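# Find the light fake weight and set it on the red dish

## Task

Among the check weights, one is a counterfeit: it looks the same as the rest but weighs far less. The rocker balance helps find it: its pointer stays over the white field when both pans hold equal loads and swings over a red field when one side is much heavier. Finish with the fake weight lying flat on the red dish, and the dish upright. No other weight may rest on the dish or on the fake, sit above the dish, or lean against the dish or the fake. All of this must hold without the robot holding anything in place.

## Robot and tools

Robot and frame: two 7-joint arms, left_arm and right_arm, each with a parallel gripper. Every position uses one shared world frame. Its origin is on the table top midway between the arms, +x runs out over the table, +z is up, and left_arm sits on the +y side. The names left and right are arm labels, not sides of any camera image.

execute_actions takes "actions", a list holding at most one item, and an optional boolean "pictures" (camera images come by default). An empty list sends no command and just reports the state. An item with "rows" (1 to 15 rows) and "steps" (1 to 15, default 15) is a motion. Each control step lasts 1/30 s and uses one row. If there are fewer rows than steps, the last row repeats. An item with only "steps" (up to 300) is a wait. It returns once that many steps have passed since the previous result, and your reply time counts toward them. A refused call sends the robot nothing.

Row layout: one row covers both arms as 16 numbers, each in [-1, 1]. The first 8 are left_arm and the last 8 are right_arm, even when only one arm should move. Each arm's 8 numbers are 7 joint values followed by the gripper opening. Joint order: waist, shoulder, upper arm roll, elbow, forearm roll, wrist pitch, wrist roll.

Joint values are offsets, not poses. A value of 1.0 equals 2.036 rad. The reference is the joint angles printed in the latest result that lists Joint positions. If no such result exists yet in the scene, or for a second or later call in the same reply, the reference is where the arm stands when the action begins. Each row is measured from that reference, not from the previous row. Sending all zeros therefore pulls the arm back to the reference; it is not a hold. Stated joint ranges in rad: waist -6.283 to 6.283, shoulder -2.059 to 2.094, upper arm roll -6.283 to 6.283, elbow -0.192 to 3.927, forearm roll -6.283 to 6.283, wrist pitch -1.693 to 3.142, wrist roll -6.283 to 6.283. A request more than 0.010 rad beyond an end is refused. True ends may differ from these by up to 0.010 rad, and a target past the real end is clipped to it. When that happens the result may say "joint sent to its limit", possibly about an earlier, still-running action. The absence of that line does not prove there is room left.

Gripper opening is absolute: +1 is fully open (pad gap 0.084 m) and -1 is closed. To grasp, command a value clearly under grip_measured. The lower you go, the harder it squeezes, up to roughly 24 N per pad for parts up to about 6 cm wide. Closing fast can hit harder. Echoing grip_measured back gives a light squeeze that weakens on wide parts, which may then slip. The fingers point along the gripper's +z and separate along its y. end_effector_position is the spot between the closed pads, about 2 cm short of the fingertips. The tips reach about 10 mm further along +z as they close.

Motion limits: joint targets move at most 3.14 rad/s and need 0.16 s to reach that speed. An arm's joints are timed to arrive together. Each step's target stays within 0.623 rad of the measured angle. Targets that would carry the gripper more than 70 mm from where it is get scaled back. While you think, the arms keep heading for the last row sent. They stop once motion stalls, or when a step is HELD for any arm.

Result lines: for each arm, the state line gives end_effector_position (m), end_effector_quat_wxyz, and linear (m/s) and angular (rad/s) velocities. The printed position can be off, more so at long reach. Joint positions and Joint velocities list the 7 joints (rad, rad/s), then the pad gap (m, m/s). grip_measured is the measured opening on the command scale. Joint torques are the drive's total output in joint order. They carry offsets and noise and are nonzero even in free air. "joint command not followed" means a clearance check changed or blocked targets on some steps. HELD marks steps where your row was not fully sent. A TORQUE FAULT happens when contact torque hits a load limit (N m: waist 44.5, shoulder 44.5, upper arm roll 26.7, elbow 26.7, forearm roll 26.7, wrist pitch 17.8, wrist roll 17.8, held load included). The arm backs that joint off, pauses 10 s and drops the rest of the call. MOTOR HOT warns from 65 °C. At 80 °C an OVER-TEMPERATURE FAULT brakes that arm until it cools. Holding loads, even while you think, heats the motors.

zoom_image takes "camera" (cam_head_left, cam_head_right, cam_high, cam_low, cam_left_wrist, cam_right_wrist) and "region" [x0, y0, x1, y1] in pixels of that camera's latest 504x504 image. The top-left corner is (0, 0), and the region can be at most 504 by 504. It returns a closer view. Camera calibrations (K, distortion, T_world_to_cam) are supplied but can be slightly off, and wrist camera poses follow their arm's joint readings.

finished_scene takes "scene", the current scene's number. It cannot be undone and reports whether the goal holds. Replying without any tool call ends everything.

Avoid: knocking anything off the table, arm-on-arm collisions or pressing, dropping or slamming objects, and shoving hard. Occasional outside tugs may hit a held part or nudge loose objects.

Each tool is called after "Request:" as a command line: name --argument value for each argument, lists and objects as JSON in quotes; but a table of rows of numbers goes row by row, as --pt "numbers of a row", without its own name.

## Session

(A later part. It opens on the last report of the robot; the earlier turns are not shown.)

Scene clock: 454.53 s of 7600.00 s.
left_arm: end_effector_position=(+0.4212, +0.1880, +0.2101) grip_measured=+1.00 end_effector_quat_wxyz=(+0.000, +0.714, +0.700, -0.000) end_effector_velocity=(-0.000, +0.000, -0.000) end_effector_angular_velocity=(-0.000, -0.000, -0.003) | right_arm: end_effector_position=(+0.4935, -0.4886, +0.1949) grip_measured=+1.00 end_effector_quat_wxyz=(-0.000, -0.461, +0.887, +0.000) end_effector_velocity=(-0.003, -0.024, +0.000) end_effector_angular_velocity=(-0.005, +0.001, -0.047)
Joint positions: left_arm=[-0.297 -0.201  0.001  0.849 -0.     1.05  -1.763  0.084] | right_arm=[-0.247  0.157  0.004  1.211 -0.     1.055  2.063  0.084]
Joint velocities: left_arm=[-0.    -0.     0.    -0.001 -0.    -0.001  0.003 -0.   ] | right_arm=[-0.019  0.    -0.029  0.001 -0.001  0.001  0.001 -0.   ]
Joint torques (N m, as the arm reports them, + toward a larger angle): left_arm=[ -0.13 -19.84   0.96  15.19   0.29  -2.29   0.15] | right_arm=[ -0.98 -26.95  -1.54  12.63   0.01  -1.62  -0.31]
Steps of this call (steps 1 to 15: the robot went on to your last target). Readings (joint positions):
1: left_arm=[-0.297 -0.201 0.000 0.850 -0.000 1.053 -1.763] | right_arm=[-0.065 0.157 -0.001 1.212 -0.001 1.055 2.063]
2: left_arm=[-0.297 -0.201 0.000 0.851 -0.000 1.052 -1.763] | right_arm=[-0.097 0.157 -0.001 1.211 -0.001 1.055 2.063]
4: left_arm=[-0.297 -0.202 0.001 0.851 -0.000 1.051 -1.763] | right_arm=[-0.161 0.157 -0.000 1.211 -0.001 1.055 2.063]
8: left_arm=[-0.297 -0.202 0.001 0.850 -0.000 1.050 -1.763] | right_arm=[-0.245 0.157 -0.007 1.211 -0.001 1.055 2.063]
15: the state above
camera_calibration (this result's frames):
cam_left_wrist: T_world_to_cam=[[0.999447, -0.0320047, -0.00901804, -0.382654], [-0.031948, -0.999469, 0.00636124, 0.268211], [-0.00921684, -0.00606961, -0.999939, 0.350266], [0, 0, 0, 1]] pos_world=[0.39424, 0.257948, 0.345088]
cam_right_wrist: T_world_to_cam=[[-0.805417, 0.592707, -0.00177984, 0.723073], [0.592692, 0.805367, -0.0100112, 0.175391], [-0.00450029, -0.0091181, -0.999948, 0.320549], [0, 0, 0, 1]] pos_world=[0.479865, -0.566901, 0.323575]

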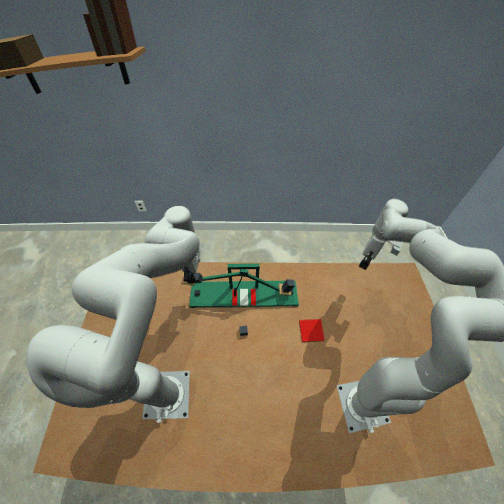

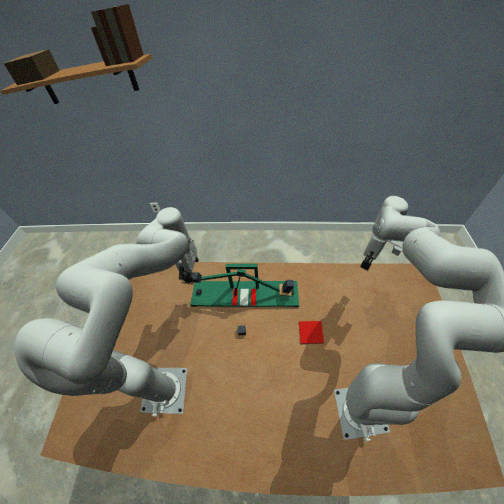

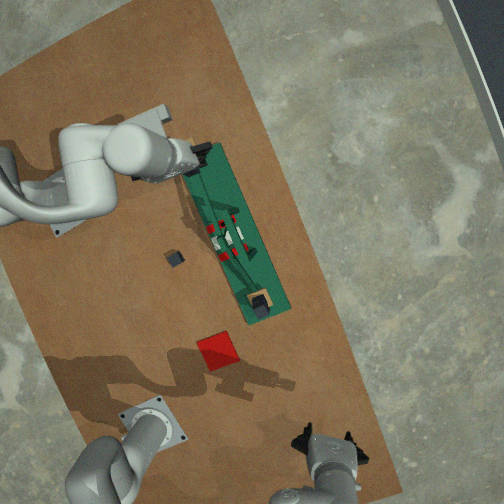

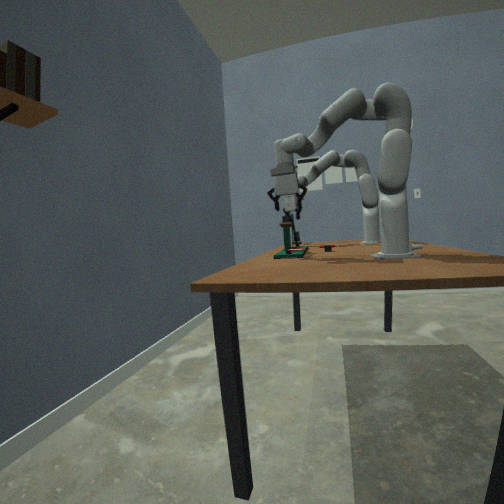

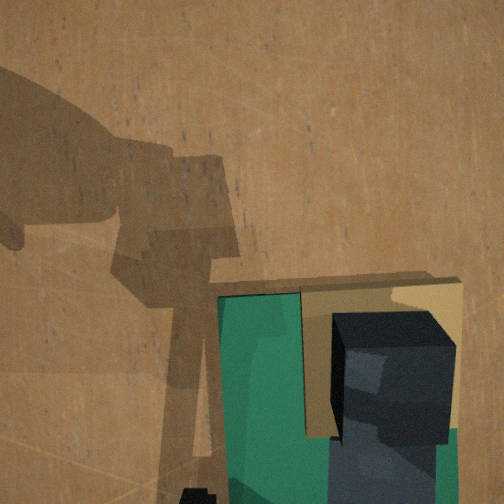

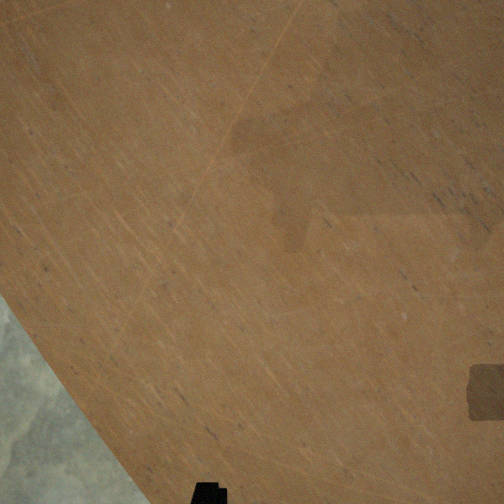

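Request:
execute_actions --actions '[{"rows":[[0,0.002,0,-0.003,0,-0.005,0,1,0,0,0,0,0,0,0,1],[0,0.006,0,-0.007,0,-0.013,0,1,0,0,0,0,0,0,0,1],[0,0.01,0,-0.013,0,-0.023,0,1,0,0,0,0,0,0,0,1],[0,0.015,0,-0.019,0,-0.034,0,1,0,0,0,0,0,0,0,1],[0,0.02,0,-0.025,0,-0.045,0,1,0,0,0,0,0,0,0,1],[0,0.025,0,-0.031,0,-0.056,0,1,0,0,0,0,0,0,0,1],[0,0.029,0,-0.036,0,-0.065,0,1,0,0,0,0,0,0,0,1],[0,0.032,0,-0.04,0,-0.072,0,1,0,0,0,0,0,0,0,1],[0,0.034,0,-0.043,0,-0.077,0,1,0,0,0,0,0,0,0,1],[0,0.0352,0,-0.0444,0,-0.0797,0,1,0,0,0,0,0,0,0,1]],"steps":15}]' --pictures false

Request:
execute_actions --actions '[{"steps":10}]'

Request:
zoom_image --camera "cam_low" --region '[255, 180, 325, 265]'

Request:
zoom_image --camera "cam_head_left" --region '[170, 250, 250, 310]'

Scene clock: 468.50 s of 7600.00 s.
left_arm: end_effector_position=(+0.4212, +0.1880, +0.1571) grip_measured=+1.00 end_effector_quat_wxyz=(-0.001, +0.714, +0.700, -0.000) end_effector_velocity=(+0.018, -0.004, +0.013) end_effector_angular_velocity=(-0.013, -0.066, -0.002) | right_arm: end_effector_position=(+0.4935, -0.4886, +0.1949) grip_measured=+1.00 end_effector_quat_wxyz=(-0.000, -0.461, +0.887, +0.000) end_effector_velocity=(+0.000, +0.001, +0.000) end_effector_angular_velocity=(-0.000, -0.001, +0.002)
Joint positions: left_arm=[-0.297 -0.13   0.001  0.759 -0.     0.89  -1.763  0.084] | right_arm=[-0.247  0.157  0.004  1.211 -0.     1.055  2.063  0.084]
Joint velocities: left_arm=[-0.    -0.007 -0.001  0.019  0.001 -0.041  0.001  0.   ] | right_arm=[ 0.002 -0.     0.    -0.     0.    -0.001  0.     0.   ]
Joint torques (N m, as the arm reports them, + toward a larger angle): left_arm=[ -0.04 -20.94   1.03  14.51   0.21  -2.18   0.25] | right_arm=[ -0.49 -27.15  -0.97  12.46   0.34  -1.62  -0.37]
Steps of this call (steps 1 to 15: the robot went on to your last target; steps 16 to 90: nothing new was sent; then 10.47 s passed at rest; steps 91 to 105: all 15 steps of this action). Readings (joint positions):
91: left_arm=[-0.297 -0.201 0.001 0.849 -0.000 1.050 -1.763] | right_arm=[-0.250 0.157 0.001 1.211 -0.001 1.055 2.063]
92: left_arm=[-0.297 -0.201 0.001 0.848 -0.000 1.047 -1.763] | right_arm=[-0.249 0.157 0.001 1.211 -0.001 1.055 2.063]
94: left_arm=[-0.297 -0.194 0.001 0.840 -0.000 1.030 -1.763] | right_arm=[-0.247 0.157 0.003 1.211 -0.000 1.055 2.063]
98: left_arm=[-0.297 -0.161 0.001 0.798 -0.000 0.959 -1.763] | right_arm=[-0.246 0.157 0.005 1.211 -0.000 1.055 2.063]
105: the state above

Scene clock: 468.83 s of 7600.00 s.
left_arm: end_effector_position=(+0.4217, +0.1879, +0.1572) grip_measured=+1.00 end_effector_quat_wxyz=(+0.000, +0.714, +0.700, +0.000) end_effector_velocity=(-0.000, +0.000, -0.001) end_effector_angular_velocity=(+0.001, +0.002, -0.001) | right_arm: end_effector_position=(+0.4935, -0.4886, +0.1949) grip_measured=+1.00 end_effector_quat_wxyz=(-0.000, -0.461, +0.887, +0.000) end_effector_velocity=(-0.001, -0.001, -0.000) end_effector_angular_velocity=(-0.000, +0.002, -0.001)
Joint positions: left_arm=[-0.297 -0.13   0.001  0.759 -0.     0.888 -1.763  0.084] | right_arm=[-0.247  0.157  0.004  1.211 -0.     1.055  2.063  0.084]
Joint velocities: left_arm=[-0.     0.001  0.    -0.001  0.001 -0.     0.001 -0.   ] | right_arm=[-0.001 -0.    -0.001 -0.    -0.     0.002 -0.001 -0.   ]
Joint torques (N m, as the arm reports them, + toward a larger angle): left_arm=[ -0.04 -20.69   0.96  14.5    0.31  -2.43   0.17] | right_arm=[ -0.57 -27.18  -0.91  12.62   0.06  -1.59  -0.42]
Steps of this call (steps 1 to 10: the robot went on to your last target). Readings (joint positions):
1: left_arm=[-0.297 -0.130 0.001 0.760 -0.000 0.889 -1.763] | right_arm=[-0.247 0.157 0.004 1.211 -0.000 1.055 2.063]
2: left_arm=[-0.297 -0.131 0.001 0.760 -0.000 0.889 -1.763] | right_arm=[-0.247 0.157 0.004 1.211 -0.000 1.055 2.063]
4: left_arm=[-0.297 -0.131 0.001 0.760 -0.000 0.888 -1.763] | right_arm=[-0.247 0.157 0.004 1.211 -0.000 1.055 2.063]
8: left_arm=[-0.297 -0.130 0.001 0.759 -0.000 0.888 -1.763] | right_arm=[-0.247 0.157 0.004 1.211 -0.000 1.055 2.063]
10: the state above
camera_calibration (this result's frames):
cam_left_wrist: T_world_to_cam=[[0.999453, -0.0319781, -0.00838432, -0.3837], [-0.031925, -0.99947, 0.00638855, 0.268456], [-0.00858417, -0.00611739, -0.999944, 0.297152], [0, 0, 0, 1]] pos_world=[0.394611, 0.257861, 0.292204]
cam_right_wrist: T_world_to_cam=[[-0.80541, 0.592716, -0.00178058, 0.723077], [0.592701, 0.80536, -0.0100123, 0.175389], [-0.00450041, -0.00911932, -0.999948, 0.320548], [0, 0, 0, 1]] pos_world=[0.479863, -0.566907, 0.323575]

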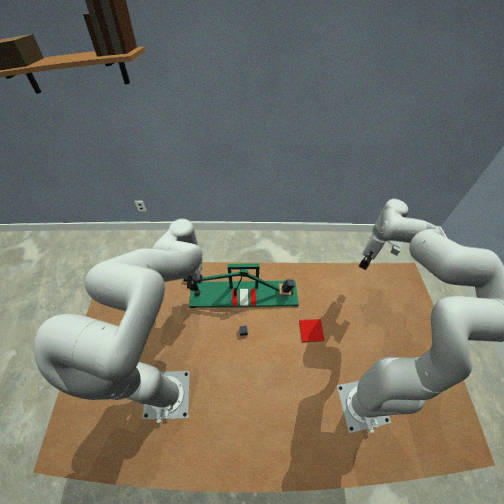

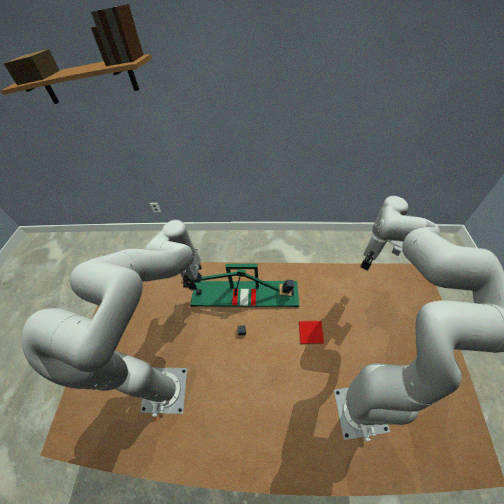

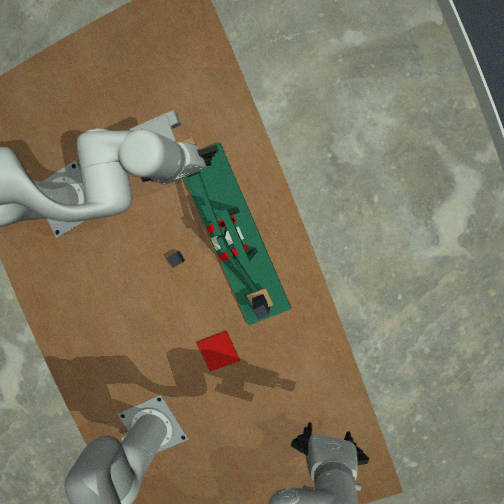

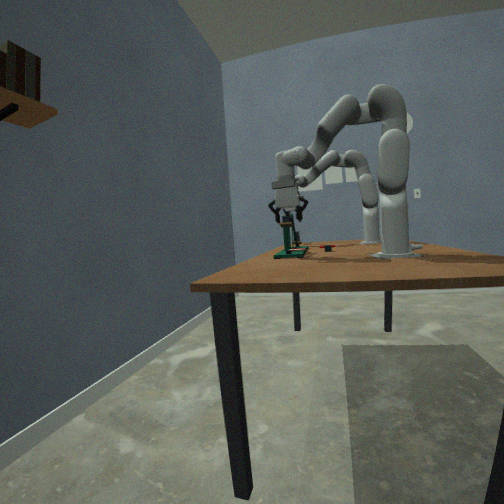

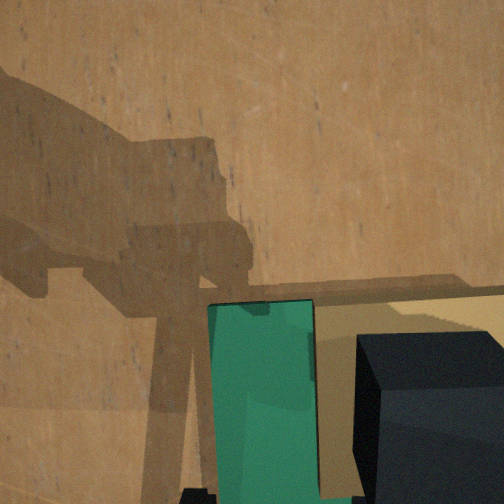

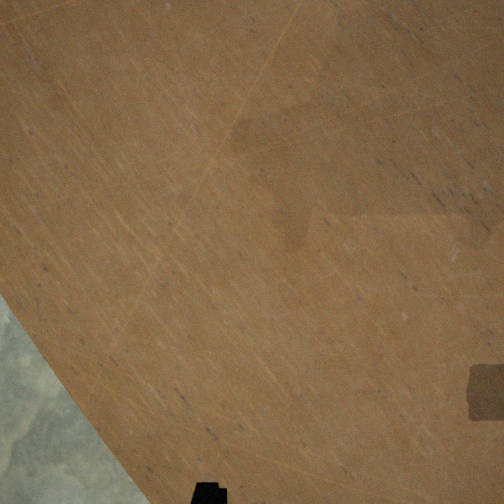

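Region (255, 180, 325, 265) of cam_low's 504x504 image, scaled by 5.929, with more detail than that image has; it fills the left 415 columns of this view, and the rest is white.

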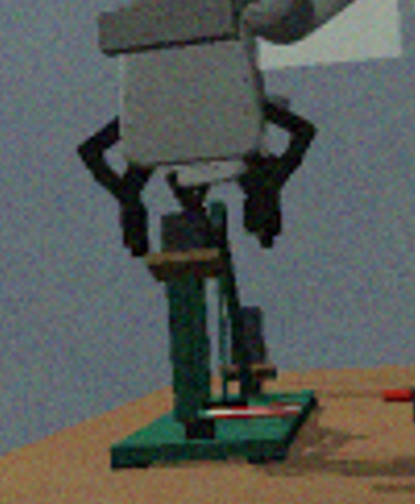

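Region (170, 250, 250, 310) of cam_head_left's 504x504 image, scaled by 6.300, with more detail than that image has; it fills the top 378 rows of this view, and the rest is white.

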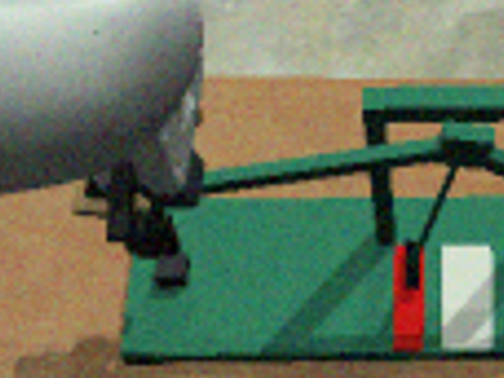

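Request:
execute_actions --actions '[{"rows":[[0,0,0,0,0,0,0,0.7,0,0,0,0,0,0,0,1],[0,0,0,0,0,0,0,0.45,0,0,0,0,0,0,0,1],[0,0,0,0,0,0,0,0.25,0,0,0,0,0,0,0,1],[0,0,0,0,0,0,0,0.1,0,0,0,0,0,0,0,1],[0,0,0,0,0,0,0,-0.05,0,0,0,0,0,0,0,1],[0,0,0,0,0,0,0,-0.15,0,0,0,0,0,0,0,1],[0,0,0,0,0,0,0,-0.22,0,0,0,0,0,0,0,1],[0,0,0,0,0,0,0,-0.3,0,0,0,0,0,0,0,1],[0,0,0,0,0,0,0,-0.38,0,0,0,0,0,0,0,1],[0,0,0,0,0,0,0,-0.46,0,0,0,0,0,0,0,1],[0,0,0,0,0,0,0,-0.55,0,0,0,0,0,0,0,1],[0,0,0,0,0,0,0,-0.65,0,0,0,0,0,0,0,1]],"steps":15}]' --pictures false

Request:
execute_actions --actions '[{"rows":[[0,0,0,0,0,0,0,-0.7,0,0,0,0,0,0,0,1],[0,0,0,0,0,0,0,-0.7,0,0,0,0,0,0,0,1],[0,0,0,0,0,0,0,-0.7,0,0,0,0,0,0,0,1],[0,0,0,0,0,0,0,-0.7,0,0,0,0,0,0,0,1],[0,-0.003,0,0.004,0,0.007,0,-0.7,0,0,0,0,0,0,0,1],[0,-0.008,0,0.01,0,0.018,0,-0.7,0,0,0,0,0,0,0,1],[0,-0.014,0,0.018,0,0.032,0,-0.7,0,0,0,0,0,0,0,1],[0,-0.02,0,0.026,0,0.046,0,-0.7,0,0,0,0,0,0,0,1],[0,-0.026,0,0.033,0,0.06,0,-0.7,0,0,0,0,0,0,0,1],[0,-0.031,0,0.039,0,0.071,0,-0.7,0,0,0,0,0,0,0,1],[0,-0.0352,0,0.0444,0,0.0797,0,-0.7,0,0,0,0,0,0,0,1]],"steps":15}]' --pictures false

Request:
execute_actions --actions '[{"steps":12}]'

Scene clock: 480.70 s of 7600.00 s.
left_arm: end_effector_position=(+0.4221, +0.1876, +0.1576) grip_measured=-0.33 end_effector_quat_wxyz=(+0.001, +0.714, +0.700, +0.000) end_effector_velocity=(-0.000, +0.001, -0.000) end_effector_angular_velocity=(+0.000, +0.002, +0.001) | right_arm: end_effector_position=(+0.4935, -0.4886, +0.1949) grip_measured=+1.00 end_effector_quat_wxyz=(-0.000, -0.461, +0.887, +0.000) end_effector_velocity=(-0.000, +0.000, -0.000) end_effector_angular_velocity=(+0.001, +0.001, -0.000)
Joint positions: left_arm=[-0.297 -0.13   0.001  0.76  -0.     0.888 -1.763  0.03 ] | right_arm=[-0.247  0.157  0.004  1.211 -0.     1.055  2.063  0.084]
Joint velocities: left_arm=[ 0.    -0.     0.001 -0.001  0.     0.     0.     0.   ] | right_arm=[ 0.001  0.    -0.001  0.     0.001  0.001 -0.     0.   ]
Joint torques (N m, as the arm reports them, + toward a larger angle): left_arm=[  1.   -20.13   2.15  13.35   0.33  -1.4    0.03] | right_arm=[ -0.62 -27.14  -0.99  12.63   0.14  -1.68  -0.38]
Steps of this call (steps 1 to 15: the robot went on to your last target; steps 16 to 90: nothing new was sent; then 8.37 s passed at rest; steps 91 to 105: all 15 steps of this action). Readings (joint positions):
91: left_arm=[-0.297 -0.130 0.001 0.759 -0.000 0.888 -1.763] | right_arm=[-0.247 0.157 0.004 1.211 -0.000 1.055 2.063]
92: left_arm=[-0.297 -0.130 0.001 0.759 -0.000 0.888 -1.763] | right_arm=[-0.247 0.157 0.004 1.211 -0.000 1.055 2.063]
94: left_arm=[-0.297 -0.130 0.001 0.759 -0.000 0.888 -1.763] | right_arm=[-0.247 0.157 0.004 1.211 -0.000 1.055 2.063]
98: left_arm=[-0.297 -0.130 0.001 0.759 -0.000 0.888 -1.763] | right_arm=[-0.247 0.157 0.004 1.211 -0.000 1.055 2.063]
105: the state above

Scene clock: 481.20 s of 7600.00 s.
left_arm: end_effector_position=(+0.4240, +0.1874, +0.2114) grip_measured=-0.33 end_effector_quat_wxyz=(+0.005, +0.714, +0.700, +0.003) end_effector_velocity=(-0.005, -0.001, +0.049) end_effector_angular_velocity=(+0.001, +0.001, -0.006) | right_arm: end_effector_position=(+0.4935, -0.4886, +0.1949) grip_measured=+1.00 end_effector_quat_wxyz=(-0.000, -0.461, +0.887, +0.000) end_effector_velocity=(-0.000, -0.001, +0.000) end_effector_angular_velocity=(-0.000, -0.000, -0.003)
Joint positions: left_arm=[-0.297 -0.202  0.001  0.85  -0.     1.041 -1.763  0.03 ] | right_arm=[-0.247  0.157  0.004  1.211 -0.     1.055  2.063  0.084]
Joint velocities: left_arm=[-0.001 -0.066 -0.003  0.08   0.     0.147  0.001 -0.   ] | right_arm=[-0.002  0.    -0.001  0.    -0.    -0.     0.     0.   ]
Joint torques (N m, as the arm reports them, + toward a larger angle): left_arm=[  0.15 -12.94   1.38  11.06  -0.08  -2.14   0.15] | right_arm=[ -0.51 -27.15  -0.86  12.69  -0.03  -1.56  -0.43]
Steps of this call (steps 1 to 15: all 15 steps of this action). Readings (joint positions):
1: left_arm=[-0.297 -0.130 0.001 0.760 -0.000 0.888 -1.763] | right_arm=[-0.247 0.157 0.004 1.211 -0.000 1.055 2.063]
2: left_arm=[-0.297 -0.130 0.001 0.760 -0.000 0.888 -1.763] | right_arm=[-0.247 0.157 0.004 1.211 -0.000 1.055 2.063]
4: left_arm=[-0.297 -0.130 0.001 0.760 -0.000 0.888 -1.763] | right_arm=[-0.247 0.157 0.004 1.211 -0.000 1.055 2.063]
8: left_arm=[-0.297 -0.140 0.001 0.771 -0.000 0.915 -1.763] | right_arm=[-0.247 0.157 0.004 1.211 -0.000 1.055 2.063]
15: the state above

Scene clock: 481.60 s of 7600.00 s.
left_arm: end_effector_position=(+0.4215, +0.1877, +0.2104) grip_measured=-0.33 end_effector_quat_wxyz=(+0.001, +0.714, +0.700, +0.000) end_effector_velocity=(+0.000, -0.000, +0.001) end_effector_angular_velocity=(+0.001, -0.003, -0.002) | right_arm: end_effector_position=(+0.4935, -0.4886, +0.1949) grip_measured=+1.00 end_effector_quat_wxyz=(-0.000, -0.461, +0.887, +0.000) end_effector_velocity=(+0.000, -0.001, +0.000) end_effector_angular_velocity=(+0.001, -0.001, -0.001)
Joint positions: left_arm=[-0.297 -0.202  0.001  0.85  -0.     1.05  -1.763  0.03 ] | right_arm=[-0.247  0.157  0.004  1.211 -0.     1.055  2.063  0.084]
Joint velocities: left_arm=[-0.001 -0.001 -0.     0.002  0.001  0.    -0.    -0.   ] | right_arm=[-0.002 -0.     0.001  0.     0.001 -0.001 -0.     0.   ]
Joint torques (N m, as the arm reports them, + toward a larger angle): left_arm=[ -0.01 -19.94   0.94  15.81   0.19  -2.59   0.11] | right_arm=[ -0.68 -26.96  -0.76  12.69   0.29  -1.65  -0.48]
Steps of this call (steps 1 to 12: the robot went on to your last target). Readings (joint positions):
1: left_arm=[-0.297 -0.203 0.001 0.851 -0.000 1.045 -1.763] | right_arm=[-0.247 0.157 0.004 1.211 -0.000 1.055 2.063]
2: left_arm=[-0.297 -0.202 0.001 0.850 -0.000 1.047 -1.763] | right_arm=[-0.247 0.157 0.004 1.211 -0.000 1.055 2.063]
4: left_arm=[-0.297 -0.201 0.001 0.848 -0.000 1.049 -1.763] | right_arm=[-0.247 0.157 0.004 1.211 -0.000 1.055 2.063]
8: left_arm=[-0.297 -0.201 0.001 0.849 -0.000 1.050 -1.763] | right_arm=[-0.247 0.157 0.004 1.211 -0.000 1.055 2.063]
12: the state above
camera_calibration (this result's frames):
cam_left_wrist: T_world_to_cam=[[0.999439, -0.0325681, -0.00780697, -0.383104], [-0.032517, -0.999449, 0.00658853, 0.268098], [-0.00801724, -0.00633097, -0.999948, 0.350148], [0, 0, 0, 1]] pos_world=[0.394414, 0.25769, 0.345372]
cam_right_wrist: T_world_to_cam=[[-0.80541, 0.592716, -0.00178061, 0.723077], [0.592701, 0.80536, -0.0100122, 0.175389], [-0.00450035, -0.00911927, -0.999948, 0.320548], [0, 0, 0, 1]] pos_world=[0.479863, -0.566907, 0.323575]

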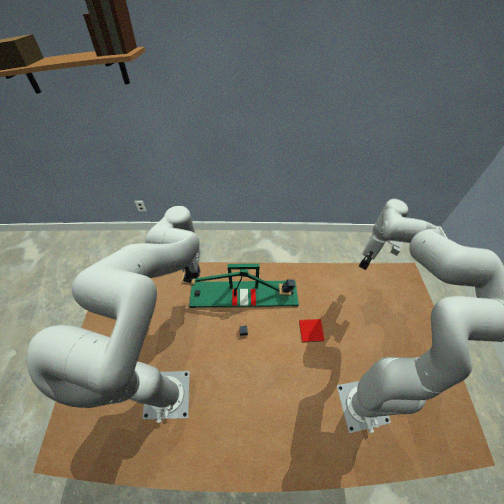

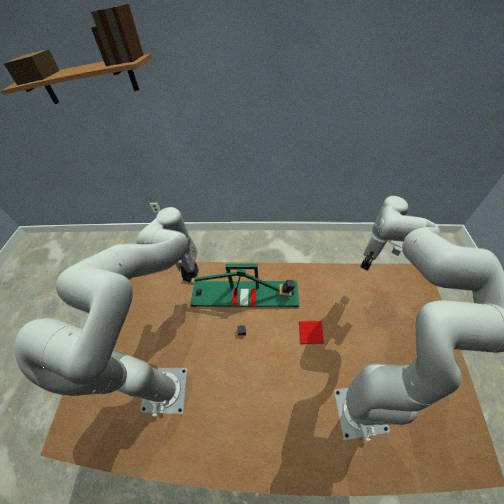

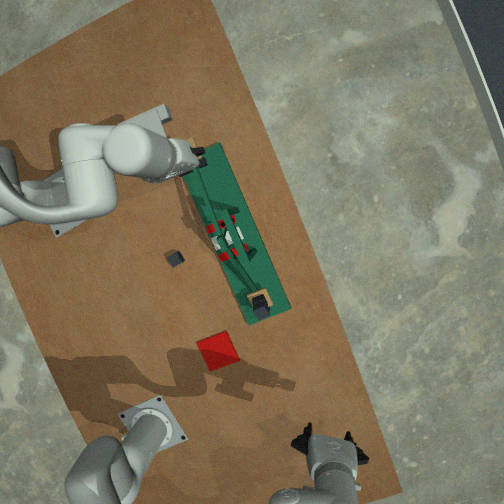

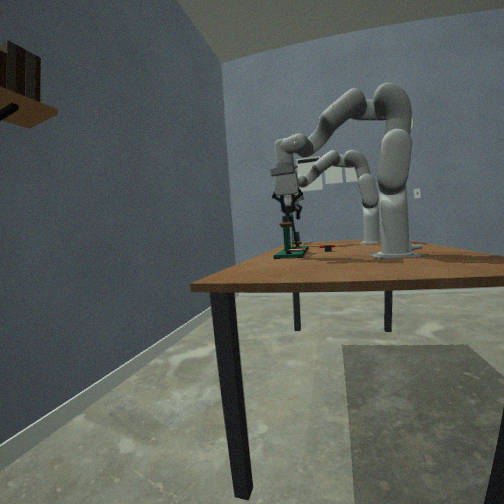

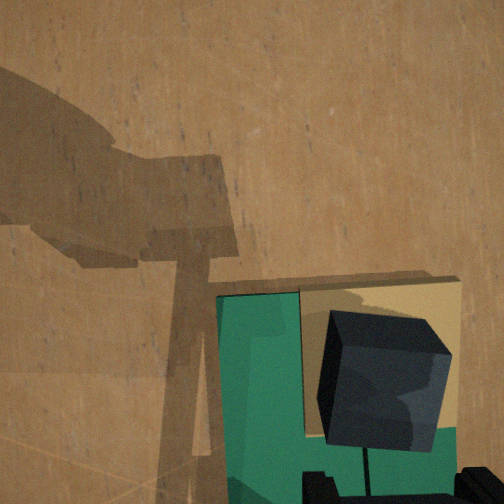

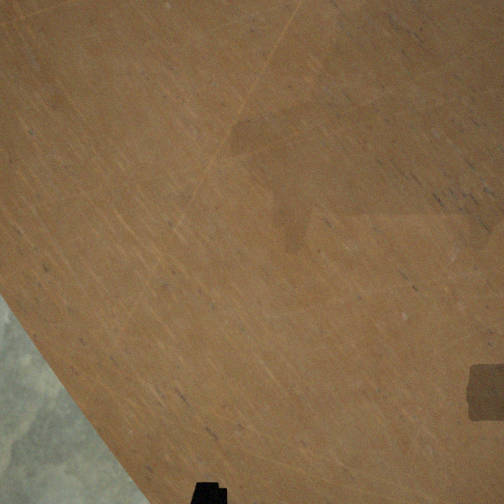

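Request:
execute_actions --actions '[]'

Scene clock: 502.67 s of 7600.00 s.
left_arm: end_effector_position=(+0.4217, +0.1877, +0.2107) grip_measured=-0.33 end_effector_quat_wxyz=(+0.001, +0.714, +0.700, +0.000) end_effector_velocity=(-0.000, +0.000, +0.000) end_effector_angular_velocity=(-0.001, -0.000, +0.000) | right_arm: end_effector_position=(+0.4935, -0.4886, +0.1949) grip_measured=+1.00 end_effector_quat_wxyz=(-0.000, -0.461, +0.887, +0.000) end_effector_velocity=(+0.000, +0.001, +0.000) end_effector_angular_velocity=(+0.002, -0.001, +0.001)
Joint positions: left_arm=[-0.297 -0.202  0.001  0.85  -0.     1.05  -1.763  0.03 ] | right_arm=[-0.247  0.157  0.004  1.211 -0.     1.055  2.063  0.084]
Joint velocities: left_arm=[ 0.    -0.001 -0.    -0.001 -0.001 -0.     0.001 -0.   ] | right_arm=[-0.001 -0.     0.002  0.     0.002 -0.001 -0.     0.   ]
Joint torques (N m, as the arm reports them, + toward a larger angle): left_arm=[  0.31 -20.23   1.06  15.52   0.29  -2.67  -0.02] | right_arm=[ -0.69 -27.27  -0.8   12.63   0.13  -1.71  -0.36]
Steps of this call (steps 1 to 15: the robot went on to your last target; steps 16 to 90: nothing new was sent; then 18.07 s passed at rest). Readings (joint positions):
1: left_arm=[-0.297 -0.202 0.001 0.850 -0.000 1.050 -1.763] | right_arm=[-0.247 0.157 0.004 1.211 -0.000 1.055 2.063]
2: left_arm=[-0.297 -0.202 0.001 0.850 -0.000 1.050 -1.763] | right_arm=[-0.247 0.157 0.004 1.211 -0.000 1.055 2.063]
4: left_arm=[-0.297 -0.202 0.001 0.850 -0.000 1.050 -1.763] | right_arm=[-0.247 0.157 0.004 1.211 -0.000 1.055 2.063]
8: left_arm=[-0.297 -0.202 0.001 0.850 -0.000 1.050 -1.763] | right_arm=[-0.247 0.157 0.004 1.211 -0.000 1.055 2.063]
90: the state above
All arms were judged still, so your last target was given up. Only a new action makes them travel on or press farther. Fingers that are still opening or closing keep moving.
camera_calibration (this result's frames):
cam_left_wrist: T_world_to_cam=[[0.999442, -0.0326046, -0.00725408, -0.383325], [-0.0325562, -0.999448, 0.00668894, 0.268056], [-0.00746816, -0.00644905, -0.999951, 0.350179], [0, 0, 0, 1]] pos_world=[0.394454, 0.257668, 0.345588]
cam_right_wrist: T_world_to_cam=[[-0.80541, 0.592716, -0.00178063, 0.723078], [0.592701, 0.80536, -0.0100122, 0.175389], [-0.00450031, -0.00911927, -0.999948, 0.320548], [0, 0, 0, 1]] pos_world=[0.479863, -0.566907, 0.323575]

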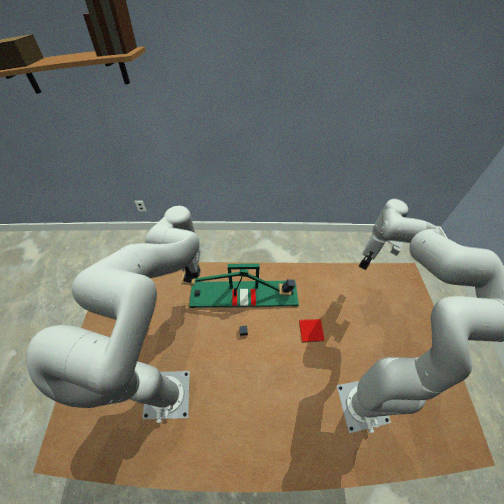

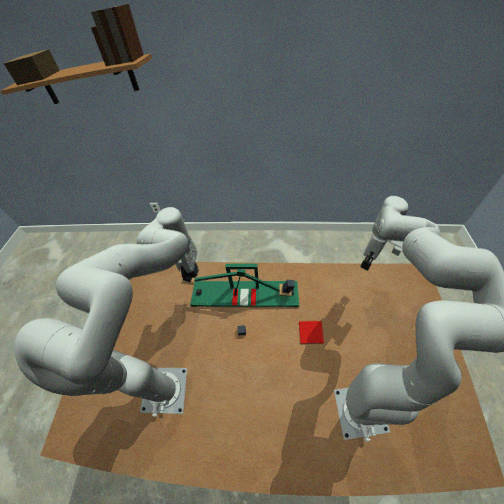

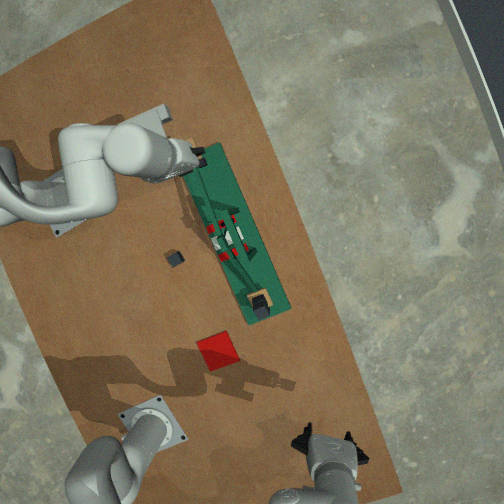

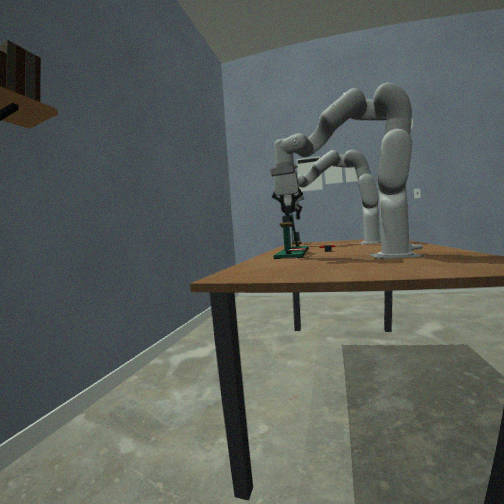

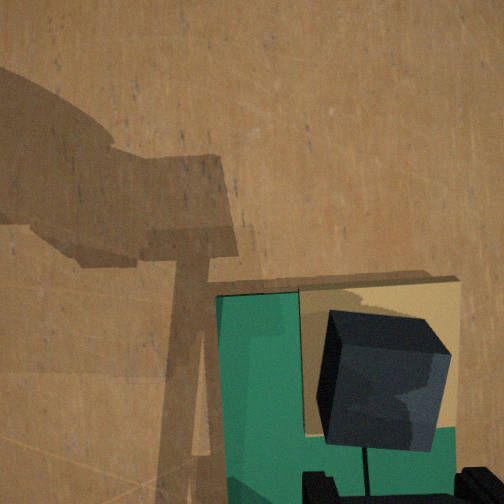

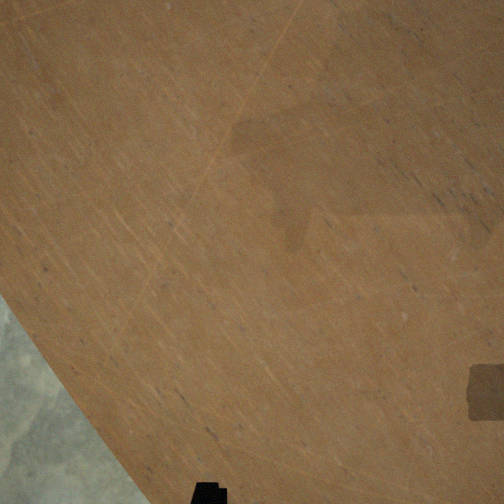

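Request:
execute_actions --actions '[{"rows":[[-0.012,-0.002,0,-0.001,0,0.001,-0.012,-0.7,0,0,0,0,0,0,0,1],[-0.035,-0.005,0,-0.003,0,0.002,-0.035,-0.7,0,0,0,0,0,0,0,1],[-0.065,-0.009,0,-0.005,0,0.004,-0.065,-0.7,0,0,0,0,0,0,0,1],[-0.1,-0.013,0,-0.007,0,0.006,-0.1,-0.7,0,0,0,0,0,0,0,1],[-0.135,-0.017,0,-0.009,0,0.008,-0.135,-0.7,0,0,0,0,0,0,0,1],[-0.17,-0.021,0,-0.011,0,0.010,-0.17,-0.7,0,0,0,0,0,0,0,1],[-0.205,-0.025,0,-0.014,0,0.012,-0.205,-0.7,0,0,0,0,0,0,0,1],[-0.235,-0.029,0,-0.016,0,0.014,-0.235,-0.7,0,0,0,0,0,0,0,1],[-0.26,-0.032,0,-0.017,0,0.0155,-0.26,-0.7,0,0,0,0,0,0,0,1],[-0.275,-0.034,0,-0.018,0,0.0163,-0.275,-0.7,0,0,0,0,0,0,0,1],[-0.281,-0.0344,0,-0.0187,0,0.0167,-0.281,-0.7,0,0,0,0,0,0,0,1]],"steps":15}]' --pictures false

Scene clock: 527.00 s of 7600.00 s.
left_arm: end_effector_position=(+0.3286, +0.0271, +0.2187) grip_measured=-0.33 end_effector_quat_wxyz=(+0.000, +0.716, +0.699, +0.000) end_effector_velocity=(-0.321, -0.333, +0.017) end_effector_angular_velocity=(+0.005, +0.009, +0.002) | right_arm: end_effector_position=(+0.4935, -0.4886, +0.1949) grip_measured=+1.00 end_effector_quat_wxyz=(-0.000, -0.461, +0.887, +0.000) end_effector_velocity=(-0.000, +0.001, -0.000) end_effector_angular_velocity=(+0.000, +0.002, +0.003)
Joint positions: left_arm=[-0.765 -0.259 -0.001  0.819 -0.     1.078 -2.229  0.03 ] | right_arm=[-0.247  0.157  0.004  1.211 -0.     1.055  2.063  0.084]
Joint velocities: left_arm=[-1.188 -0.142  0.008 -0.08   0.001  0.072 -1.183 -0.   ] | right_arm=[ 0.001 -0.     0.002 -0.    -0.     0.002 -0.     0.   ]
Joint torques (N m, as the arm reports them, + toward a larger angle): left_arm=[  1.09 -18.44   1.86  15.38   0.07  -2.34  -0.06] | right_arm=[ -0.81 -26.94  -0.8   12.51   0.01  -1.57  -0.35]
Steps of this call (steps 1 to 90: nothing new was sent; then 20.83 s passed at rest; steps 91 to 105: all 15 steps of this action). Readings (joint positions):
91: left_arm=[-0.297 -0.202 0.001 0.850 -0.000 1.050 -1.763] | right_arm=[-0.247 0.157 0.004 1.211 -0.000 1.055 2.063]
92: left_arm=[-0.301 -0.202 0.002 0.850 -0.000 1.050 -1.768] | right_arm=[-0.247 0.157 0.004 1.211 -0.000 1.055 2.063]
94: left_arm=[-0.335 -0.207 0.007 0.847 0.000 1.053 -1.806] | right_arm=[-0.247 0.157 0.004 1.211 -0.000 1.055 2.063]
98: left_arm=[-0.488 -0.226 -0.002 0.837 -0.000 1.061 -1.953] | right_arm=[-0.247 0.157 0.004 1.211 -0.000 1.055 2.063]
105: the state above

Request:
execute_actions --actions '[{"rows":[[-0.055,0.0,0,0.003,0,0.002,-0.056,-0.7,0,0,0,0,0,0,0,1],[-0.061,0.014,0,0.015,0,0.0,-0.062,-0.7,0,0,0,0,0,0,0,1],[-0.069,0.03,0,0.029,0,-0.002,-0.07,-0.7,0,0,0,0,0,0,0,1],[-0.077,0.048,0,0.044,0,-0.005,-0.078,-0.7,0,0,0,0,0,0,0,1],[-0.085,0.066,0,0.059,0,-0.007,-0.086,-0.7,0,0,0,0,0,0,0,1],[-0.094,0.084,0,0.075,0,-0.01,-0.095,-0.7,0,0,0,0,0,0,0,1],[-0.102,0.102,0,0.09,0,-0.012,-0.103,-0.7,0,0,0,0,0,0,0,1],[-0.111,0.12,0,0.106,0,-0.015,-0.112,-0.7,0,0,0,0,0,0,0,1],[-0.12,0.138,0,0.121,0,-0.017,-0.121,-0.7,0,0,0,0,0,0,0,1],[-0.128,0.156,0,0.137,0,-0.02,-0.129,-0.7,0,0,0,0,0,0,0,1],[-0.137,0.174,0,0.152,0,-0.022,-0.138,-0.7,0,0,0,0,0,0,0,1],[-0.143,0.187,0,0.163,0,-0.024,-0.144,-0.7,0,0,0,0,0,0,0,1]],"steps":15}]' --pictures false

Request:
execute_actions --actions '[{"steps":10}]' --pictures false

Scene clock: 540.67 s of 7600.00 s.
left_arm: end_effector_position=(+0.3046, -0.1303, +0.1922) grip_measured=-0.33 end_effector_quat_wxyz=(-0.001, +0.717, +0.698, -0.000) end_effector_velocity=(-0.064, -0.190, -0.097) end_effector_angular_velocity=(+0.056, +0.052, -0.090) | right_arm: end_effector_position=(+0.4935, -0.4886, +0.1949) grip_measured=+1.00 end_effector_quat_wxyz=(-0.000, -0.461, +0.887, +0.000) end_effector_velocity=(+0.000, -0.001, +0.000) end_effector_angular_velocity=(+0.000, -0.001, -0.002)
Joint positions: left_arm=[-1.046  0.099 -0.004  1.13  -0.001  1.032 -2.51   0.03 ] | right_arm=[-0.247  0.157  0.004  1.211 -0.     1.055  2.063  0.084]
Joint velocities: left_arm=[-0.269  0.54  -0.057  0.397 -0.004 -0.068 -0.233 -0.   ] | right_arm=[-0.001 -0.    -0.001  0.     0.001 -0.001  0.    -0.   ]
Joint torques (N m, as the arm reports them, + toward a larger angle): left_arm=[  5.32 -46.51   6.39  13.74   0.41  -1.66   0.39] | right_arm=[ -0.64 -27.44  -0.75  12.65   0.12  -1.64  -0.35]
Steps of this call (steps 1 to 30: the robot went on to your last target; steps 31 to 90: nothing new was sent; then 10.17 s passed at rest; steps 91 to 105: all 15 steps of this action). Readings (joint positions):
91: left_arm=[-0.869 -0.272 0.001 0.812 -0.000 1.084 -2.335] | right_arm=[-0.247 0.157 0.004 1.211 -0.000 1.055 2.063]
92: left_arm=[-0.871 -0.269 0.001 0.815 -0.000 1.084 -2.337] | right_arm=[-0.247 0.157 0.004 1.211 -0.000 1.055 2.063]
94: left_arm=[-0.882 -0.247 0.001 0.836 -0.000 1.080 -2.349] | right_arm=[-0.247 0.157 0.004 1.211 -0.000 1.055 2.063]
98: left_arm=[-0.934 -0.135 -0.001 0.933 -0.000 1.064 -2.401] | right_arm=[-0.247 0.157 0.004 1.211 -0.000 1.055 2.063]
105: the state above

Scene clock: 541.00 s of 7600.00 s.
left_arm: end_effector_position=(+0.3061, -0.1374, +0.1907) grip_measured=-0.33 end_effector_quat_wxyz=(+0.001, +0.714, +0.700, -0.000) end_effector_velocity=(-0.011, -0.006, -0.005) end_effector_angular_velocity=(+0.007, +0.008, -0.021) | right_arm: end_effector_position=(+0.4935, -0.4886, +0.1949) grip_measured=+1.00 end_effector_quat_wxyz=(-0.000, -0.461, +0.887, +0.000) end_effector_velocity=(-0.000, -0.001, -0.000) end_effector_angular_velocity=(+0.001, +0.001, -0.002)
Joint positions: left_arm=[-1.055  0.12  -0.     1.151 -0.     1.029 -2.522  0.03 ] | right_arm=[-0.247  0.157  0.004  1.211 -0.     1.055  2.063  0.084]
Joint velocities: left_arm=[-0.01   0.009 -0.015 -0.002 -0.001 -0.    -0.003 -0.   ] | right_arm=[-0.001 -0.    -0.001  0.     0.001  0.001 -0.     0.   ]
Joint torques (N m, as the arm reports them, + toward a larger angle): left_arm=[  0.26 -29.88   0.65  15.68   0.21  -2.5    0.01] | right_arm=[ -0.38 -27.12  -0.78  12.54   0.07  -1.6   -0.38]
Steps of this call (steps 1 to 10: the robot went on to your last target). Readings (joint positions):
1: left_arm=[-1.052 0.112 -0.005 1.139 -0.001 1.030 -2.515] | right_arm=[-0.247 0.157 0.004 1.211 -0.000 1.055 2.063]
2: left_arm=[-1.055 0.118 -0.006 1.143 -0.001 1.030 -2.519] | right_arm=[-0.247 0.157 0.004 1.211 -0.000 1.055 2.063]
4: left_arm=[-1.056 0.120 -0.002 1.148 -0.000 1.029 -2.521] | right_arm=[-0.247 0.157 0.004 1.211 -0.000 1.055 2.063]
8: left_arm=[-1.055 0.119 0.001 1.151 -0.000 1.029 -2.522] | right_arm=[-0.247 0.157 0.004 1.211 -0.000 1.055 2.063]
10: the state above

Request:
execute_actions --actions '[{"rows":[[-0.004,0.008,0,0.007,0,-0.001,-0.004,-0.7,0,0,0,0,0,0,0,1],[-0.011,0.023,0,0.02,0,-0.003,-0.011,-0.7,0,0,0,0,0,0,0,1],[-0.019,0.04,0,0.034,0,-0.005,-0.019,-0.7,0,0,0,0,0,0,0,1],[-0.027,0.058,0,0.05,0,-0.008,-0.027,-0.7,0,0,0,0,0,0,0,1],[-0.036,0.076,0,0.065,0,-0.01,-0.036,-0.7,0,0,0,0,0,0,0,1],[-0.045,0.094,0,0.081,0,-0.013,-0.045,-0.7,0,0,0,0,0,0,0,1],[-0.053,0.112,0,0.096,0,-0.015,-0.053,-0.7,0,0,0,0,0,0,0,1],[-0.062,0.13,0,0.111,0,-0.018,-0.062,-0.7,0,0,0,0,0,0,0,1],[-0.07,0.148,0,0.127,0,-0.02,-0.07,-0.7,0,0,0,0,0,0,0,1],[-0.078,0.164,0,0.14,0,-0.022,-0.078,-0.7,0,0,0,0,0,0,0,1],[-0.084,0.177,0,0.152,0,-0.024,-0.084,-0.7,0,0,0,0,0,0,0,1],[-0.0884,0.186,0,0.1594,0,-0.0255,-0.088,-0.7,0,0,0,0,0,0,0,1]],"steps":15}]' --pictures false

Request:
execute_actions --actions '[{"steps":10}]'

Scene clock: 574.97 s of 7600.00 s.
left_arm: end_effector_position=(+0.2641, -0.2597, +0.1214) grip_measured=-0.33 end_effector_quat_wxyz=(-0.003, +0.717, +0.697, -0.000) end_effector_velocity=(-0.111, -0.113, -0.119) end_effector_angular_velocity=(+0.063, +0.053, -0.074) | right_arm: end_effector_position=(+0.4935, -0.4886, +0.1949) grip_measured=+1.00 end_effector_quat_wxyz=(-0.000, -0.461, +0.887, +0.000) end_effector_velocity=(-0.001, -0.000, -0.000) end_effector_angular_velocity=(+0.000, +0.002, -0.001)
Joint positions: left_arm=[-1.229  0.484 -0.005  1.457 -0.001  0.98  -2.692  0.03 ] | right_arm=[-0.247  0.157  0.004  1.211 -0.     1.055  2.063  0.084]
Joint velocities: left_arm=[-0.206  0.396 -0.046  0.273 -0.002 -0.045 -0.171 -0.   ] | right_arm=[-0.001 -0.     0.    -0.    -0.     0.002  0.     0.   ]
Joint torques (N m, as the arm reports them, + toward a larger angle): left_arm=[  6.82 -57.09   7.5   15.99   0.4   -2.45   0.3 ] | right_arm=[ -0.52 -27.01  -0.87  12.54   0.1   -1.67  -0.44]
Steps of this call (steps 1 to 30: the robot went on to your last target; steps 31 to 90: nothing new was sent; then 30.47 s passed at rest; steps 91 to 105: all 15 steps of this action). Readings (joint positions):
91: left_arm=[-1.056 0.121 -0.001 1.151 -0.000 1.029 -2.522] | right_arm=[-0.247 0.157 0.004 1.211 -0.000 1.055 2.063]
92: left_arm=[-1.057 0.124 -0.000 1.154 -0.000 1.028 -2.524] | right_arm=[-0.247 0.157 0.004 1.211 -0.000 1.055 2.063]
94: left_arm=[-1.068 0.148 0.002 1.177 -0.000 1.025 -2.537] | right_arm=[-0.247 0.157 0.004 1.211 -0.000 1.055 2.063]
98: left_arm=[-1.123 0.264 0.001 1.276 -0.000 1.009 -2.591] | right_arm=[-0.247 0.157 0.004 1.211 -0.000 1.055 2.063]
105: the state above

Scene clock: 575.30 s of 7600.00 s.
left_arm: end_effector_position=(+0.2669, -0.2646, +0.1212) grip_measured=-0.33 end_effector_quat_wxyz=(+0.001, +0.714, +0.700, -0.000) end_effector_velocity=(-0.023, -0.004, -0.012) end_effector_angular_velocity=(+0.018, +0.022, -0.034) | right_arm: end_effector_position=(+0.4935, -0.4886, +0.1949) grip_measured=+1.00 end_effector_quat_wxyz=(-0.000, -0.461, +0.887, +0.000) end_effector_velocity=(+0.000, +0.000, +0.000) end_effector_angular_velocity=(+0.000, -0.001, +0.000)
Joint positions: left_arm=[-1.234  0.497  0.001  1.475 -0.     0.977 -2.701  0.03 ] | right_arm=[-0.247  0.157  0.004  1.211 -0.     1.055  2.063  0.084]
Joint velocities: left_arm=[-0.015  0.014 -0.023 -0.01  -0.002  0.002 -0.001 -0.   ] | right_arm=[-0.001 -0.     0.002  0.     0.    -0.     0.    -0.   ]
Joint torques (N m, as the arm reports them, + toward a larger angle): left_arm=[  0.12 -40.37   1.08  15.48   0.1   -2.43   0.06] | right_arm=[ -0.71 -27.12  -0.94  12.85   0.08  -1.56  -0.44]
Steps of this call (steps 1 to 10: the robot went on to your last target). Readings (joint positions):
1: left_arm=[-1.234 0.493 -0.006 1.463 -0.001 0.979 -2.696] | right_arm=[-0.247 0.157 0.004 1.211 -0.000 1.055 2.063]
2: left_arm=[-1.236 0.497 -0.005 1.467 -0.001 0.978 -2.699] | right_arm=[-0.247 0.157 0.004 1.211 -0.000 1.055 2.063]
4: left_arm=[-1.235 0.497 -0.001 1.473 -0.000 0.977 -2.700] | right_arm=[-0.247 0.157 0.004 1.211 -0.000 1.055 2.063]
8: left_arm=[-1.233 0.496 0.002 1.476 -0.000 0.977 -2.701] | right_arm=[-0.247 0.157 0.004 1.211 -0.000 1.055 2.063]
10: the state above
camera_calibration (this result's frames):
cam_left_wrist: T_world_to_cam=[[0.999493, -0.0307204, -0.00836625, -0.243384], [-0.0306623, -0.999505, 0.00697922, -0.188995], [-0.00857652, -0.00671915, -0.999941, 0.256809], [0, 0, 0, 1]] pos_world=[0.239668, -0.194652, 0.256076]
cam_right_wrist: T_world_to_cam=[[-0.80541, 0.592716, -0.0017805, 0.723078], [0.592702, 0.80536, -0.0100123, 0.175388], [-0.00450053, -0.00911934, -0.999948, 0.320548], [0, 0, 0, 1]] pos_world=[0.479863, -0.566907, 0.323575]

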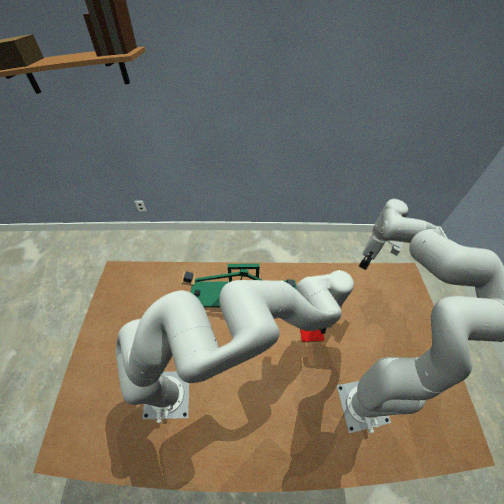

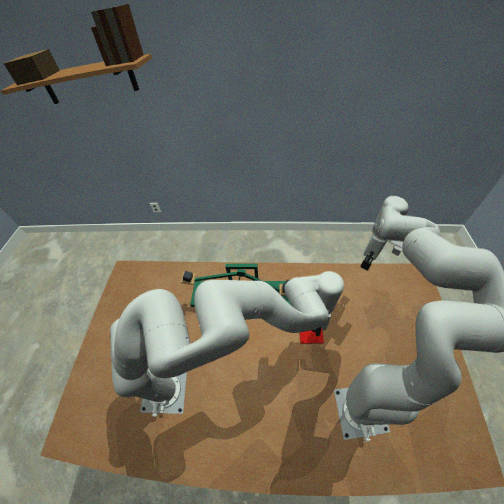

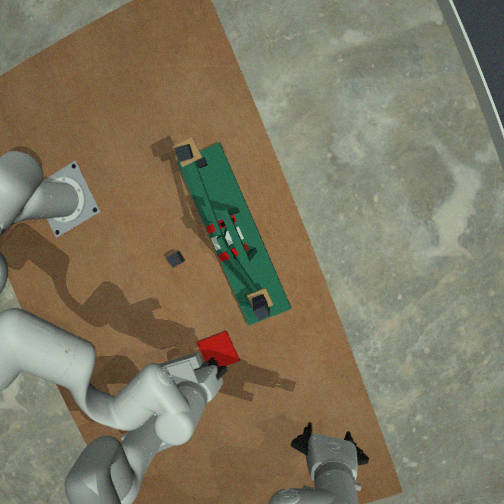

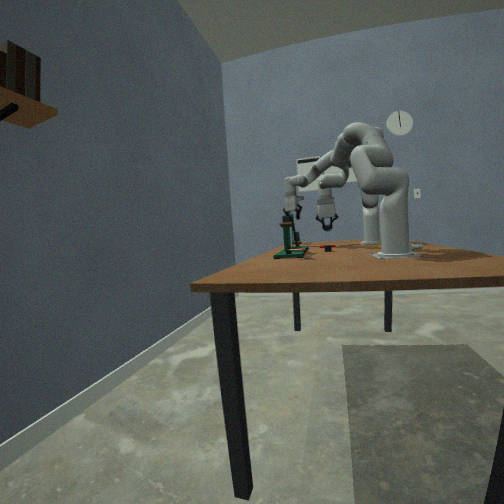

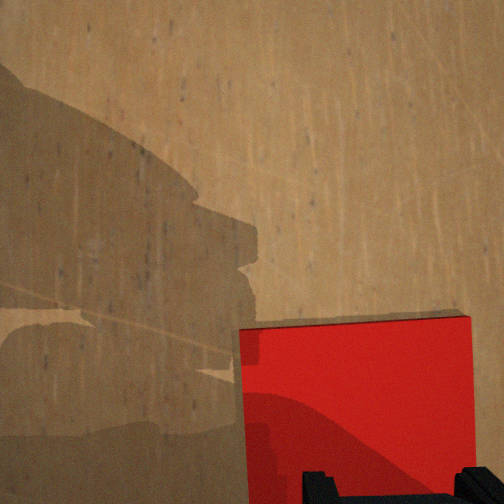

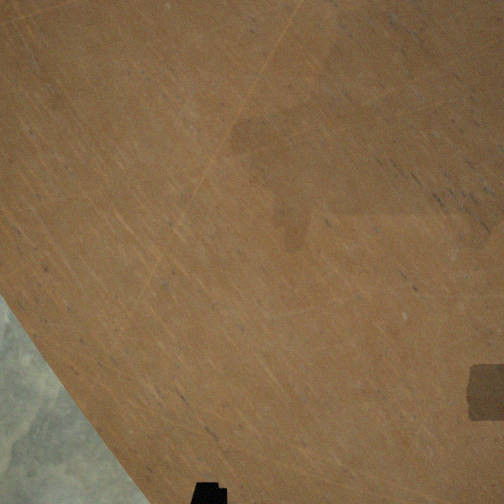

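Request:
zoom_image --camera "cam_low" --region '[270,190,370,270]'

Request:
zoom_image --camera "cam_high" --region '[140,120,300,400]'

Region (270, 190, 370, 270) of cam_low's 504x504 image, scaled by 5.040, with more detail than that image has; it fills the top 403 rows of this view, and the rest is white.

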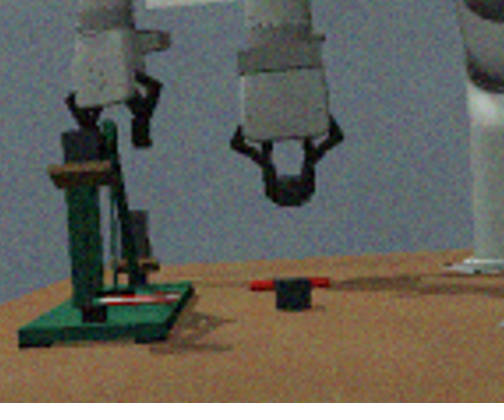

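Region (140, 120, 300, 400) of cam_high's 504x504 image, scaled by 1.800, with more detail than that image has; it fills the left 288 columns of this view, and the rest is white.

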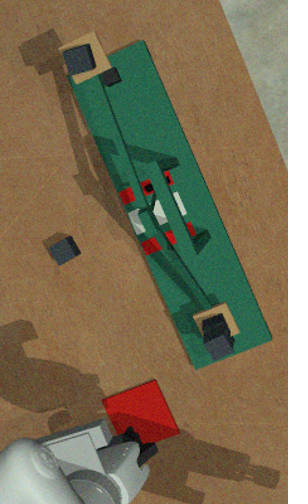

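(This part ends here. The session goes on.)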